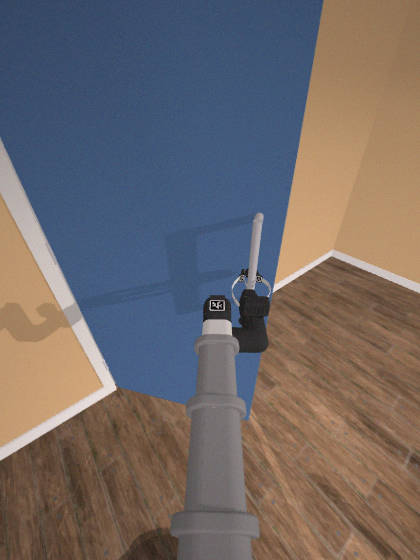

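Request:
{"fn": "execute_actions", "kwargs": {
  "actions": [
    {"r1": {"base": {"translate_m": -0.08}, "pace": "slow"}}
  ],
  "cameras": []
}}

Request:
{"fn": "execute_actions", "kwargs": {
  "actions": [
    {"r1": {"base": {"strafe_m": 0.07}, "joints": {"arm_m": 0.21}, "pace": "slow"}}
  ],
  "cameras": []
}}

Scene clock: 441.33 s.
r1.base_odometry: x=+2.937 y=+2.143 heading=-1.918 (m, m, rad; r1's odometry frame)
r1.turned_by_wheels: +0.002 (rad since the last result)
r1.turned_by_imu: -0.053 (rad since the last result)
r1.base_tilt: forward=+0.3 right=-0.9 (deg)
r1.lidar_m: 0.66 0.86 1.18 1.41 1.77 1.79 2.13 4.05 0.92 1.00 2.93 2.26
r1.base_status: done
r1.joint_positions: lift_m=+0.950 arm_m=+0.282 wrist_yaw_rad=+0.018 wrist_pitch_rad=+0.000 wrist_roll_rad=+0.008 gripper_m=-0.037
r1.joint_status: not commanded
r1.on_its_own: wrist_yaw_rad is at rest, and its effort (-52) is outside its rest range (-13 to +13)
r1.motor_effort: lift_m=+21(21) arm_m=-8(10) wrist_yaw_rad=-52(52) wrist_pitch_rad=-7(6) wrist_roll_rad=+2(1) gripper_m=-27(25) wheel_0=+4(26) wheel_1=-1(10) wheel_2=+18(16) (%)
r1.hand_pose: x=+0.7425 y=-0.0822 z=+1.1281 quat_wxyz=(+1.000, +0.004, +0.000, +0.009) (m; r1's base frame)
r1.wrist_depth_mm: 306 282 259 175 228 - - / 306 282 262 178 229 - - / 306 285 264 179 230 - - / 309 286 264 179 233 - - / 310 287 267 179 234 - - / 315 290 185 176 182 - - / 319 287 277 - 236 - -
r2.base_odometry: x=-1.175 y=-1.147 heading=-2.679 (m, m, rad; r2's odometry frame)
r2.turned_by_wheels: +0.000 (rad since the last result)
r2.turned_by_imu: +0.002 (rad since the last result)
r2.base_tilt: forward=+0.4 right=-0.6 (deg)
r2.lidar_m: 0.36 0.40 2.40 2.31 2.41 2.78 2.65 2.79 2.48 2.40 2.51 0.44
r2.base_status: not commanded
r2.joint_positions: lift_m=+0.675 arm_m=-0.001 wrist_yaw_rad=+0.002 wrist_pitch_rad=+0.012 wrist_roll_rad=+1.570 gripper_m=-0.019
r2.joint_status: not commanded
r2.motor_effort: lift_m=+19(19) arm_m=+0(0) wrist_yaw_rad=-7(7) wrist_pitch_rad=-2(0) wrist_roll_rad=+1(2) gripper_m=-20(20) wheel_0=-1(1) wheel_1=+0(1) wheel_2=+1(1) (%)
r2.hand_pose: x=+0.4587 y=-0.0867 z=+0.8499 quat_wxyz=(+0.707, +0.707, +0.005, -0.003) (m; r2's base frame)
r2.wrist_depth_mm: - - - 195 260 286 291 / - - - 191 255 1921 1255 / - - - 188 251 854 549 / - 500 496 185 247 809 569 / - 496 492 182 243 798 564 / - 488 183 178 189 778 544 / - 1576 1576 142 234 634 539
pictures: none
No camera images: the call's "cameras" was empty. Leave "cameras" out to get every camera's image.

Scene clock: 443.30 s.
r1.base_odometry: x=+3.003 y=+2.119 heading=-1.920 (m, m, rad; r1's odometry frame)
r1.turned_by_wheels: -0.002 (rad since the last result)
r1.turned_by_imu: -0.004 (rad since the last result)
r1.base_tilt: forward=+0.1 right=-0.7 (deg)
r1.lidar_m: 0.58 0.83 1.14 1.35 1.73 1.72 2.07 3.91 0.97 1.03 2.98 0.66
r1.base_status: done
r1.joint_positions: lift_m=+0.950 arm_m=+0.212 wrist_yaw_rad=-0.013 wrist_pitch_rad=+0.000 wrist_roll_rad=+0.008 gripper_m=-0.038
r1.joint_status: all done
r1.on_its_own: wrist_yaw_rad is at rest, and its effort (+36) is outside its rest range (-13 to +13)
r1.motor_effort: lift_m=+21(21) arm_m=-9(13) wrist_yaw_rad=+36(52) wrist_pitch_rad=-7(7) wrist_roll_rad=+2(1) gripper_m=-21(27) wheel_0=-20(23) wheel_1=-4(5) wheel_2=-4(16) (%)
r1.hand_pose: x=+0.6698 y=-0.0911 z=+1.1280 quat_wxyz=(+1.000, +0.004, +0.000, -0.006) (m; r1's base frame)
r1.wrist_depth_mm: 322 293 268 173 228 - - / 324 294 268 173 230 - - / 325 294 271 174 231 - - / 327 298 273 173 233 - - / 329 300 274 174 232 - - / 332 304 181 173 183 - - / 336 298 285 - 233 - -
r2.base_odometry: x=-1.175 y=-1.147 heading=-2.679 (m, m, rad; r2's odometry frame)
r2.turned_by_wheels: +0.000 (rad since the last result)
r2.turned_by_imu: +0.001 (rad since the last result)
r2.base_tilt: forward=+0.6 right=-0.6 (deg)
r2.lidar_m: 0.38 0.40 2.42 2.31 2.39 2.78 2.67 2.83 2.48 2.40 2.50 0.43
r2.base_status: not commanded
r2.joint_positions: lift_m=+0.675 arm_m=-0.001 wrist_yaw_rad=+0.002 wrist_pitch_rad=+0.012 wrist_roll_rad=+1.570 gripper_m=-0.019
r2.joint_status: not commanded
r2.motor_effort: lift_m=+19(19) arm_m=+0(0) wrist_yaw_rad=-6(8) wrist_pitch_rad=-2(2) wrist_roll_rad=+0(0) gripper_m=-20(20) wheel_0=-1(1) wheel_1=-1(1) wheel_2=+1(1) (%)
r2.hand_pose: x=+0.4587 y=-0.0867 z=+0.8499 quat_wxyz=(+0.707, +0.707, +0.005, -0.003) (m; r2's base frame)
r2.wrist_depth_mm: - - - 195 260 286 291 / - - - 191 255 1921 1229 / - - - 188 249 854 549 / - 492 496 184 247 809 569 / - 492 496 181 242 798 559 / - 484 183 178 190 778 549 / - 1576 1618 142 234 634 539
pictures: none
No camera images: the call's "cameras" was empty. Leave "cameras" out to get every camera's image.

Request:
{"fn": "execute_actions", "kwargs": {
  "actions": [
    {"r1": {"base": {"strafe_m": 0.02}, "joints": {"arm_m": 0.15}, "pace": "slow"}}
  ],
  "cameras": []
}}

Request:
{"fn": "execute_actions", "kwargs": {
  "actions": [
    {"r1": {"base": {"strafe_m": 0.04}, "joints": {"arm_m": 0.09}, "pace": "slow"}}
  ],
  "cameras": []
}}

Scene clock: 452.77 s.
r1.base_odometry: x=+3.021 y=+2.112 heading=-1.921 (m, m, rad; r1's odometry frame)
r1.turned_by_wheels: -0.002 (rad since the last result)
r1.turned_by_imu: -0.002 (rad since the last result)
r1.base_tilt: forward=+0.2 right=-0.8 (deg)
r1.lidar_m: 0.52 0.79 1.12 1.35 1.71 1.72 2.07 3.86 1.02 1.08 2.99 0.58
r1.base_status: done
r1.joint_positions: lift_m=+0.950 arm_m=+0.152 wrist_yaw_rad=-0.007 wrist_pitch_rad=+0.000 wrist_roll_rad=+0.008 gripper_m=-0.038
r1.joint_status: all done
r1.on_its_own: wrist_yaw_rad is at rest, and its effort (+19) is outside its rest range (-13 to +13)
r1.motor_effort: lift_m=+21(21) arm_m=-9(9) wrist_yaw_rad=+19(46) wrist_pitch_rad=-9(6) wrist_roll_rad=+2(1) gripper_m=-20(21) wheel_0=-14(24) wheel_1=-4(6) wheel_2=-2(6) (%)
r1.hand_pose: x=+0.6104 y=-0.0893 z=+1.1280 quat_wxyz=(+1.000, +0.004, +0.000, -0.003) (m; r1's base frame)
r1.wrist_depth_mm: 357 312 277 177 226 - - / 359 312 278 176 227 - - / 359 319 278 176 229 - - / 362 319 282 176 229 - - / 366 320 283 177 230 - - / 373 325 181 176 182 - - / 375 315 297 - 229 - -
r2.base_odometry: x=-1.175 y=-1.147 heading=-2.679 (m, m, rad; r2's odometry frame)
r2.turned_by_wheels: +0.000 (rad since the last result)
r2.turned_by_imu: +0.002 (rad since the last result)
r2.base_tilt: forward=+0.4 right=-0.7 (deg)
r2.lidar_m: 0.36 0.39 2.41 2.29 2.40 2.78 2.65 2.80 2.49 2.39 2.49 0.43
r2.base_status: not commanded
r2.joint_positions: lift_m=+0.675 arm_m=-0.001 wrist_yaw_rad=+0.002 wrist_pitch_rad=+0.012 wrist_roll_rad=+1.570 gripper_m=-0.019
r2.joint_status: not commanded
r2.motor_effort: lift_m=+19(19) arm_m=+0(0) wrist_yaw_rad=-7(6) wrist_pitch_rad=-2(0) wrist_roll_rad=-2(1) gripper_m=-21(20) wheel_0=-1(1) wheel_1=-1(1) wheel_2=+2(1) (%)
r2.hand_pose: x=+0.4587 y=-0.0867 z=+0.8499 quat_wxyz=(+0.707, +0.707, +0.005, -0.003) (m; r2's base frame)
r2.wrist_depth_mm: - - - 195 259 286 291 / - - - 192 256 1863 1229 / - - - 188 250 854 549 / - 496 500 185 246 831 569 / - 488 492 182 242 798 554 / - 488 184 178 189 768 544 / - 1576 1661 142 233 634 544
pictures: none
No camera images: the call's "cameras" was empty. Leave "cameras" out to get every camera's image.

Scene clock: 454.60 s.
r1.base_odometry: x=+3.059 y=+2.098 heading=-1.923 (m, m, rad; r1's odometry frame)
r1.turned_by_wheels: -0.002 (rad since the last result)
r1.turned_by_imu: -0.003 (rad since the last result)
r1.base_tilt: forward=+0.3 right=-0.9 (deg)
r1.lidar_m: 0.47 0.74 1.09 1.33 1.68 1.69 2.01 3.79 1.03 1.08 3.03 0.53
r1.base_status: done
r1.joint_positions: lift_m=+0.950 arm_m=+0.092 wrist_yaw_rad=-0.008 wrist_pitch_rad=+0.001 wrist_roll_rad=+0.008 gripper_m=-0.038
r1.joint_status: all done
r1.on_its_own: wrist_yaw_rad is at rest, and its effort (+24) is outside its rest range (-13 to +13)
r1.motor_effort: lift_m=+21(21) arm_m=-9(11) wrist_yaw_rad=+24(38) wrist_pitch_rad=-8(8) wrist_roll_rad=+1(1) gripper_m=-19(22) wheel_0=-16(18) wheel_1=-1(4) wheel_2=-3(4) (%)
r1.hand_pose: x=+0.5502 y=-0.0898 z=+1.1279 quat_wxyz=(+1.000, +0.004, +0.000, -0.004) (m; r1's base frame)
r1.wrist_depth_mm: 402 338 287 172 224 211 - / 402 340 289 174 227 212 - / 404 342 290 177 226 212 - / 413 345 291 178 229 215 - / 413 347 294 178 225 215 - / 418 351 181 175 182 - - / 424 334 309 - 227 - -
r2.base_odometry: x=-1.175 y=-1.147 heading=-2.679 (m, m, rad; r2's odometry frame)
r2.turned_by_wheels: +0.000 (rad since the last result)
r2.turned_by_imu: +0.001 (rad since the last result)
r2.base_tilt: forward=+0.4 right=-0.5 (deg)
r2.lidar_m: 0.36 0.37 2.40 2.30 2.41 2.79 2.68 2.81 2.49 2.35 2.51 0.43
r2.base_status: not commanded
r2.joint_positions: lift_m=+0.675 arm_m=-0.001 wrist_yaw_rad=+0.002 wrist_pitch_rad=+0.012 wrist_roll_rad=+1.570 gripper_m=-0.019
r2.joint_status: not commanded
r2.motor_effort: lift_m=+19(19) arm_m=+0(0) wrist_yaw_rad=-7(7) wrist_pitch_rad=-1(1) wrist_roll_rad=+0(0) gripper_m=-20(21) wheel_0=-1(1) wheel_1=-1(1) wheel_2=+1(1) (%)
r2.hand_pose: x=+0.4587 y=-0.0867 z=+0.8499 quat_wxyz=(+0.707, +0.707, +0.005, -0.003) (m; r2's base frame)
r2.wrist_depth_mm: - - - 195 260 287 293 / - - - 192 255 1921 1255 / - - - 187 250 866 549 / - 500 496 185 246 809 569 / - 488 496 182 242 788 564 / - 488 183 178 190 778 549 / - 1661 1863 142 234 627 539
pictures: none
No camera images: the call's "cameras" was empty. Leave "cameras" out to get every camera's image.

Request:
{"fn": "execute_actions", "kwargs": {
  "actions": [
    {"r1": {"base": {"translate_m": -0.045}, "pace": "slow"}}
  ],
  "cameras": []
}}

Request:
{"fn": "execute_actions", "kwargs": {
  "actions": [
    {"r1": {"base": {"strafe_m": 0.065}, "joints": {"arm_m": 0.04}, "pace": "slow"}}
  ],
  "cameras": ["r1_head_camera", "r1_wrist_camera", "r2_head_camera"]
}}

Scene clock: 462.17 s.
r1.base_odometry: x=+3.074 y=+2.140 heading=-1.922 (m, m, rad; r1's odometry frame)
r1.turned_by_wheels: +0.001 (rad since the last result)
r1.turned_by_imu: +0.001 (rad since the last result)
r1.base_tilt: forward=+0.3 right=-0.6 (deg)
r1.lidar_m: 0.50 0.77 1.12 1.35 1.65 1.66 1.96 3.71 1.03 1.07 3.06 0.53
r1.base_status: done
r1.joint_positions: lift_m=+0.950 arm_m=+0.092 wrist_yaw_rad=+0.015 wrist_pitch_rad=+0.001 wrist_roll_rad=+0.008 gripper_m=-0.037
r1.joint_status: not commanded
r1.on_its_own: wrist_yaw_rad is at rest, and its effort (-45) is outside its rest range (-13 to +13)
r1.motor_effort: lift_m=+21(21) arm_m=-9(8) wrist_yaw_rad=-45(45) wrist_pitch_rad=-9(11) wrist_roll_rad=+2(1) gripper_m=-24(24) wheel_0=+1(19) wheel_1=-3(9) wheel_2=+14(14) (%)
r1.hand_pose: x=+0.5522 y=-0.0829 z=+1.1278 quat_wxyz=(+1.000, +0.004, +0.000, +0.008) (m; r1's base frame)
r1.wrist_depth_mm: 473 366 300 174 218 211 - / 473 370 298 176 217 213 - / 477 373 300 179 219 218 - / 473 370 300 181 220 - - / 480 375 303 180 221 - - / 492 379 183 176 181 - - / 496 359 325 - 217 - -
r2.base_odometry: x=-1.175 y=-1.147 heading=-2.679 (m, m, rad; r2's odometry frame)
r2.turned_by_wheels: +0.000 (rad since the last result)
r2.turned_by_imu: +0.001 (rad since the last result)
r2.base_tilt: forward=+0.5 right=-0.8 (deg)
r2.lidar_m: 0.35 0.37 2.42 2.31 2.38 2.77 2.67 2.79 2.48 2.39 2.51 0.43
r2.base_status: not commanded
r2.joint_positions: lift_m=+0.675 arm_m=-0.001 wrist_yaw_rad=+0.002 wrist_pitch_rad=+0.012 wrist_roll_rad=+1.570 gripper_m=-0.019
r2.joint_status: not commanded
r2.motor_effort: lift_m=+19(19) arm_m=+0(0) wrist_yaw_rad=-7(9) wrist_pitch_rad=+1(1) wrist_roll_rad=-1(1) gripper_m=-22(21) wheel_0=-1(1) wheel_1=-1(1) wheel_2=+1(1) (%)
r2.hand_pose: x=+0.4587 y=-0.0867 z=+0.8499 quat_wxyz=(+0.707, +0.707, +0.005, -0.003) (m; r2's base frame)
r2.wrist_depth_mm: - - - 195 259 287 290 / - - - 191 254 1983 1255 / - - - 188 250 842 544 / - 496 496 185 246 809 569 / - 492 488 182 244 798 554 / - 488 183 178 189 778 554 / - 1661 - 142 233 640 539
pictures: none
No camera images: the call's "cameras" was empty. Leave "cameras" out to get every camera's image.

Scene clock: 463.97 s.
r1.base_odometry: x=+3.135 y=+2.117 heading=-1.923 (m, m, rad; r1's odometry frame)
r1.turned_by_wheels: -0.001 (rad since the last result)
r1.turned_by_imu: -0.001 (rad since the last result)
r1.base_tilt: forward=+0.5 right=-0.8 (deg)
r1.lidar_m: 0.43 0.77 1.07 1.30 1.60 1.62 1.91 3.50 1.07 1.15 3.10 0.48
r1.base_status: done
r1.joint_positions: lift_m=+0.950 arm_m=+0.041 wrist_yaw_rad=-0.005 wrist_pitch_rad=+0.001 wrist_roll_rad=+0.008 gripper_m=-0.038
r1.joint_status: all done
r1.motor_effort: lift_m=+21(21) arm_m=-8(13) wrist_yaw_rad=+12(45) wrist_pitch_rad=-11(11) wrist_roll_rad=+1(2) gripper_m=-19(24) wheel_0=-10(10) wheel_1=-1(3) wheel_2=+1(14) (%)
r1.hand_pose: x=+0.5005 y=-0.0887 z=+1.1277 quat_wxyz=(+1.000, +0.004, +0.001, -0.002) (m; r1's base frame)
r1.wrist_depth_mm: 539 402 314 173 221 200 - / 535 404 314 173 222 200 - / 535 402 315 174 223 202 - / 544 402 319 175 224 202 - / 549 407 319 178 224 202 - / 559 413 180 176 182 207 - / 574 384 345 - 221 208 -
r2.base_odometry: x=-1.175 y=-1.147 heading=-2.679 (m, m, rad; r2's odometry frame)
r2.turned_by_wheels: +0.000 (rad since the last result)
r2.turned_by_imu: +0.001 (rad since the last result)
r2.base_tilt: forward=+0.5 right=-0.7 (deg)
r2.lidar_m: 0.38 0.38 2.43 2.31 2.40 2.78 2.68 2.79 2.47 2.39 2.51 0.44
r2.base_status: not commanded
r2.joint_positions: lift_m=+0.675 arm_m=-0.001 wrist_yaw_rad=+0.002 wrist_pitch_rad=+0.012 wrist_roll_rad=+1.570 gripper_m=-0.019
r2.joint_status: not commanded
r2.motor_effort: lift_m=+19(19) arm_m=+0(0) wrist_yaw_rad=-6(8) wrist_pitch_rad=-1(1) wrist_roll_rad=+0(1) gripper_m=-21(20) wheel_0=-1(1) wheel_1=-1(1) wheel_2=+1(2) (%)
r2.hand_pose: x=+0.4587 y=-0.0867 z=+0.8499 quat_wxyz=(+0.707, +0.707, +0.005, -0.003) (m; r2's base frame)
r2.wrist_depth_mm: - - - 195 260 287 290 / - - - 191 255 1921 1255 / - - - 188 251 854 549 / - 496 500 185 246 809 569 / - 492 488 182 242 809 554 / - 488 183 178 190 778 549 / - 1661 - 142 234 634 544
pictures: r1_head_camera, r1_wrist_camera, r2_head_camera
Images, in order (width x height): r1_head_camera 420x560, r1_wrist_camera 616x392, r2_head_camera 420x560.

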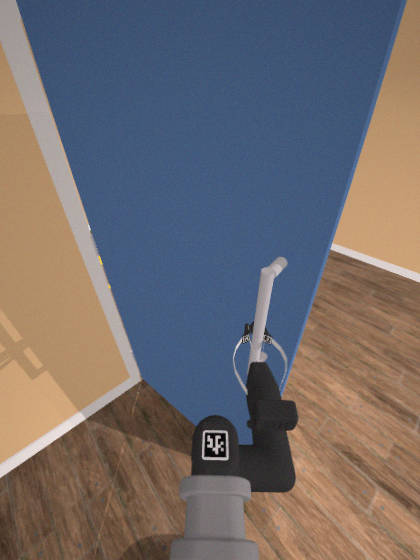

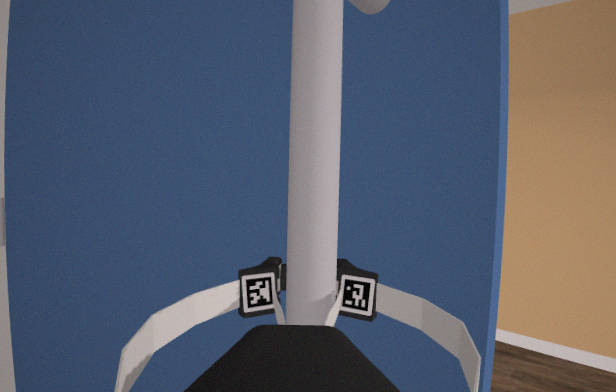

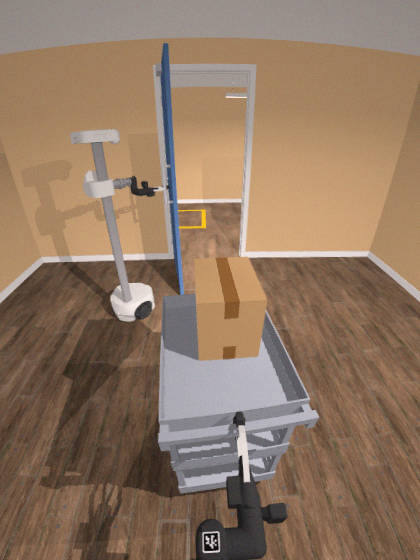

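Request:
{"fn": "execute_actions", "kwargs": {
  "actions": [
    {"r1": {"base": {"translate_m": -0.035}, "pace": "slow"}, "r2": {"base": {"strafe_m": 0.06}}}
  ],
  "cameras": []
}}

Request:
{"fn": "execute_actions", "kwargs": {
  "actions": [
    {"r1": {"base": {"strafe_m": 0.075}, "joints": {"arm_m": 0.005}, "pace": "slow"}, "r2": {"base": {"translate_m": 0.4}}}
  ],
  "cameras": ["r2_head_camera"]
}}

Scene clock: 474.00 s.
r1.base_odometry: x=+3.147 y=+2.150 heading=-1.921 (m, m, rad; r1's odometry frame)
r1.turned_by_wheels: +0.001 (rad since the last result)
r1.turned_by_imu: +0.001 (rad since the last result)
r1.base_tilt: forward=+0.2 right=-0.9 (deg)
r1.lidar_m: 0.41 0.77 1.11 1.33 1.59 1.60 1.90 3.48 1.07 1.09 3.13 0.48
r1.base_status: done
r1.joint_positions: lift_m=+0.950 arm_m=+0.041 wrist_yaw_rad=+0.021 wrist_pitch_rad=+0.001 wrist_roll_rad=+0.008 gripper_m=-0.037
r1.joint_status: not commanded
r1.on_its_own: wrist_yaw_rad is at rest, and its effort (-62) is outside its rest range (-13 to +13)
r1.motor_effort: lift_m=+21(21) arm_m=-8(8) wrist_yaw_rad=-62(61) wrist_pitch_rad=-11(13) wrist_roll_rad=+1(1) gripper_m=-26(24) wheel_0=+3(12) wheel_1=-4(4) wheel_2=+19(19) (%)
r1.hand_pose: x=+0.5027 y=-0.0812 z=+1.1277 quat_wxyz=(+1.000, +0.004, +0.001, +0.011) (m; r1's base frame)
r1.wrist_depth_mm: 691 445 325 177 213 193 - / 691 449 325 176 214 193 - / 691 449 325 176 214 196 - / 699 449 329 176 215 195 - / 699 459 329 177 216 196 - / 715 459 184 178 182 196 - / 750 424 364 - 212 203 -
r2.base_odometry: x=-1.148 y=-1.201 heading=-2.680 (m, m, rad; r2's odometry frame)
r2.turned_by_wheels: -0.001 (rad since the last result)
r2.turned_by_imu: +0.000 (rad since the last result)
r2.base_tilt: forward=+0.4 right=-0.9 (deg)
r2.lidar_m: 0.38 0.39 2.36 2.26 2.32 2.77 2.67 2.82 2.57 2.44 2.55 0.42
r2.base_status: done
r2.joint_positions: lift_m=+0.675 arm_m=-0.001 wrist_yaw_rad=-0.010 wrist_pitch_rad=+0.012 wrist_roll_rad=+1.570 gripper_m=-0.020
r2.joint_status: not commanded
r2.on_its_own: wrist_yaw_rad is at rest, and its effort (+30) is outside its rest range (-13 to +13)
r2.motor_effort: lift_m=+19(19) arm_m=+0(0) wrist_yaw_rad=+30(40) wrist_pitch_rad=-1(2) wrist_roll_rad=+0(0) gripper_m=-15(23) wheel_0=-6(17) wheel_1=-3(4) wheel_2=-5(5) (%)
r2.hand_pose: x=+0.4576 y=-0.0903 z=+0.8499 quat_wxyz=(+0.707, +0.707, +0.001, -0.008) (m; r2's base frame)
r2.wrist_depth_mm: - - - 185 248 1808 1281 / - - - 182 245 1863 1182 / - - 492 181 244 798 574 / - 496 492 180 241 798 564 / - 488 496 178 239 788 559 / - - 183 176 189 778 549 / - 1618 - 146 234 654 539
pictures: none
No camera images: the call's "cameras" was empty. Leave "cameras" out to get every camera's image.

Scene clock: 476.80 s.
r1.base_odometry: x=+3.217 y=+2.124 heading=-1.922 (m, m, rad; r1's odometry frame)
r1.turned_by_wheels: -0.001 (rad since the last result)
r1.turned_by_imu: -0.001 (rad since the last result)
r1.base_tilt: forward=+0.1 right=-0.6 (deg)
r1.lidar_m: 0.39 0.85 1.05 1.25 1.53 1.54 1.83 3.38 1.13 0.81 3.20 0.41
r1.base_status: done
r1.joint_positions: lift_m=+0.950 arm_m=+0.006 wrist_yaw_rad=-0.009 wrist_pitch_rad=+0.001 wrist_roll_rad=+0.008 gripper_m=-0.038
r1.joint_status: all done
r1.on_its_own: wrist_yaw_rad is at rest, and its effort (+26) is outside its rest range (-13 to +13)
r1.motor_effort: lift_m=+21(22) arm_m=-8(14) wrist_yaw_rad=+26(62) wrist_pitch_rad=-9(11) wrist_roll_rad=+0(2) gripper_m=-19(27) wheel_0=-11(13) wheel_1=+0(2) wheel_2=+1(19) (%)
r1.hand_pose: x=+0.4649 y=-0.0900 z=+1.1278 quat_wxyz=(+1.000, +0.004, +0.000, -0.005) (m; r1's base frame)
r1.wrist_depth_mm: 732 492 345 171 221 186 - / 741 488 345 172 222 187 - / 750 484 347 175 224 188 - / 759 492 347 179 224 189 - / 750 496 351 178 219 193 - / 768 500 181 173 182 189 - / 759 452 387 - 220 189 -
r2.base_odometry: x=-1.506 y=-1.379 heading=-2.680 (m, m, rad; r2's odometry frame)
r2.turned_by_wheels: +0.000 (rad since the last result)
r2.turned_by_imu: +0.010 (rad since the last result)
r2.base_tilt: forward=+0.5 right=-0.7 (deg)
r2.lidar_m: 0.39 0.41 2.31 2.24 2.33 3.18 3.10 3.21 2.57 2.46 2.60 0.43
r2.base_status: done
r2.joint_positions: lift_m=+0.675 arm_m=-0.001 wrist_yaw_rad=+0.001 wrist_pitch_rad=+0.012 wrist_roll_rad=+1.570 gripper_m=-0.020
r2.joint_status: not commanded
r2.motor_effort: lift_m=+19(19) arm_m=+0(0) wrist_yaw_rad=-4(36) wrist_pitch_rad=-1(2) wrist_roll_rad=+0(1) gripper_m=-16(15) wheel_0=+2(12) wheel_1=+1(11) wheel_2=+1(23) (%)
r2.hand_pose: x=+0.4586 y=-0.0871 z=+0.8498 quat_wxyz=(+0.707, +0.707, +0.005, -0.004) (m; r2's base frame)
r2.wrist_depth_mm: - - - 158 215 1756 1336 / - - - 159 220 798 549 / - 473 469 162 222 842 569 / - 488 480 166 226 809 564 / - 1863 496 169 230 798 564 / - - 186 171 233 750 544 / - - 1537 145 238 621 535
pictures: r2_head_camera
Images, in order (width x height): r2_head_camera 420x560.

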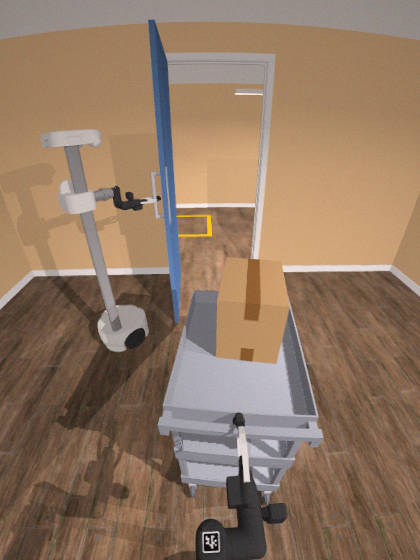

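Request:
{"fn": "execute_actions", "kwargs": {
  "actions": [
    {"r1": {"base": {"translate_m": -0.03}, "pace": "slow"}, "r2": {"base": {"strafe_m": -0.08}}}
  ],
  "cameras": []
}}

Request:
{"fn": "execute_actions", "kwargs": {
  "actions": [
    {"r1": {"base": {"strafe_m": 0.04}, "pace": "slow"}, "r2": {"base": {"translate_m": 0.35}}}
  ],
  "cameras": ["r2_head_camera"]
}}

Scene clock: 484.80 s.
r1.base_odometry: x=+3.227 y=+2.152 heading=-1.921 (m, m, rad; r1's odometry frame)
r1.turned_by_wheels: +0.001 (rad since the last result)
r1.turned_by_imu: +0.001 (rad since the last result)
r1.base_tilt: forward=+0.3 right=-0.8 (deg)
r1.lidar_m: 0.40 0.85 1.06 1.29 1.51 1.52 1.80 3.33 1.27 0.86 1.17 0.41
r1.base_status: done
r1.joint_positions: lift_m=+0.950 arm_m=+0.006 wrist_yaw_rad=+0.017 wrist_pitch_rad=+0.001 wrist_roll_rad=+0.008 gripper_m=-0.037
r1.joint_status: not commanded
r1.on_its_own: wrist_yaw_rad is at rest, and its effort (-48) is outside its rest range (-13 to +13)
r1.motor_effort: lift_m=+21(21) arm_m=-7(7) wrist_yaw_rad=-48(49) wrist_pitch_rad=-11(11) wrist_roll_rad=+2(1) gripper_m=-24(23) wheel_0=+0(12) wheel_1=-4(5) wheel_2=+15(15) (%)
r1.hand_pose: x=+0.4671 y=-0.0826 z=+1.1277 quat_wxyz=(+1.000, +0.004, +0.001, +0.008) (m; r1's base frame)
r1.wrist_depth_mm: 788 564 362 174 212 180 - / 788 559 362 175 214 181 - / 788 559 364 178 214 181 - / 798 564 359 181 214 183 - / 798 574 364 181 216 187 - / 809 574 183 176 180 187 - / 820 504 410 - 209 181 -
r2.base_odometry: x=-1.542 y=-1.307 heading=-2.679 (m, m, rad; r2's odometry frame)
r2.turned_by_wheels: +0.001 (rad since the last result)
r2.turned_by_imu: +0.003 (rad since the last result)
r2.base_tilt: forward=+0.5 right=-0.7 (deg)
r2.lidar_m: 0.35 0.40 2.44 2.32 2.42 3.18 3.09 3.20 2.45 2.36 2.51 0.42
r2.base_status: done
r2.joint_positions: lift_m=+0.675 arm_m=-0.001 wrist_yaw_rad=+0.009 wrist_pitch_rad=+0.013 wrist_roll_rad=+1.570 gripper_m=-0.020
r2.joint_status: not commanded
r2.on_its_own: wrist_yaw_rad is at rest, and its effort (-26) is outside its rest range (-13 to +13)
r2.motor_effort: lift_m=+19(19) arm_m=+0(0) wrist_yaw_rad=-26(33) wrist_pitch_rad=-5(5) wrist_roll_rad=-1(0) gripper_m=-16(16) wheel_0=+5(14) wheel_1=+1(3) wheel_2=+5(6) (%)
r2.hand_pose: x=+0.4593 y=-0.0848 z=+0.8496 quat_wxyz=(+0.707, +0.707, +0.008, -0.001) (m; r2's base frame)
r2.wrist_depth_mm: - - - 173 235 1983 1336 / - - - 172 234 1921 549 / - 484 480 172 235 809 569 / - 484 484 172 234 798 564 / - 484 492 172 234 798 554 / 1921 1618 186 172 234 778 549 / - - - 142 234 654 539
pictures: none
No camera images: the call's "cameras" was empty. Leave "cameras" out to get every camera's image.

Scene clock: 487.47 s.
r1.base_odometry: x=+3.264 y=+2.138 heading=-1.922 (m, m, rad; r1's odometry frame)
r1.turned_by_wheels: -0.001 (rad since the last result)
r1.turned_by_imu: -0.002 (rad since the last result)
r1.base_tilt: forward=+0.1 right=-0.9 (deg)
r1.lidar_m: 0.39 0.91 1.04 1.26 1.47 1.47 1.77 3.24 1.36 0.74 0.69 0.40
r1.base_status: done
r1.joint_positions: lift_m=+0.950 arm_m=+0.006 wrist_yaw_rad=-0.011 wrist_pitch_rad=+0.001 wrist_roll_rad=+0.008 gripper_m=-0.038
r1.joint_status: not commanded
r1.on_its_own: wrist_yaw_rad is at rest, and its effort (+32) is outside its rest range (-13 to +13)
r1.motor_effort: lift_m=+21(21) arm_m=-6(7) wrist_yaw_rad=+32(48) wrist_pitch_rad=-11(10) wrist_roll_rad=+1(1) gripper_m=-17(25) wheel_0=-13(14) wheel_1=-1(2) wheel_2=-2(13) (%)
r1.hand_pose: x=+0.4645 y=-0.0907 z=+1.1278 quat_wxyz=(+1.000, +0.004, +0.000, -0.006) (m; r1's base frame)
r1.wrist_depth_mm: 768 549 366 170 221 184 - / 768 544 364 171 223 185 - / 778 544 366 172 224 186 - / 778 549 368 173 224 187 - / 788 549 368 175 218 187 - / 798 564 181 173 183 182 - / 809 496 413 - 219 184 -
r2.base_odometry: x=-1.855 y=-1.463 heading=-2.679 (m, m, rad; r2's odometry frame)
r2.turned_by_wheels: +0.000 (rad since the last result)
r2.turned_by_imu: -0.001 (rad since the last result)
r2.base_tilt: forward=+0.7 right=-0.7 (deg)
r2.lidar_m: 0.36 0.39 2.40 2.32 2.43 3.37 3.49 3.37 2.46 2.36 2.49 0.44
r2.base_status: done
r2.joint_positions: lift_m=+0.675 arm_m=-0.001 wrist_yaw_rad=-0.001 wrist_pitch_rad=+0.012 wrist_roll_rad=+1.570 gripper_m=-0.020
r2.joint_status: not commanded
r2.motor_effort: lift_m=+19(19) arm_m=+0(0) wrist_yaw_rad=+1(30) wrist_pitch_rad=-3(5) wrist_roll_rad=+0(1) gripper_m=-15(18) wheel_0=-1(9) wheel_1=+1(6) wheel_2=+2(19) (%)
r2.hand_pose: x=+0.4585 y=-0.0876 z=+0.8497 quat_wxyz=(+0.707, +0.707, +0.004, -0.005) (m; r2's base frame)
r2.wrist_depth_mm: - - - 185 248 1661 1182 / - - - 182 246 1808 1205 / - - - 180 243 820 559 / - 492 496 178 240 820 564 / - 484 488 175 236 788 554 / 1618 484 186 173 234 768 544 / - 1229 1308 141 229 676 544
pictures: r2_head_camera
Images, in order (width x height): r2_head_camera 420x560.

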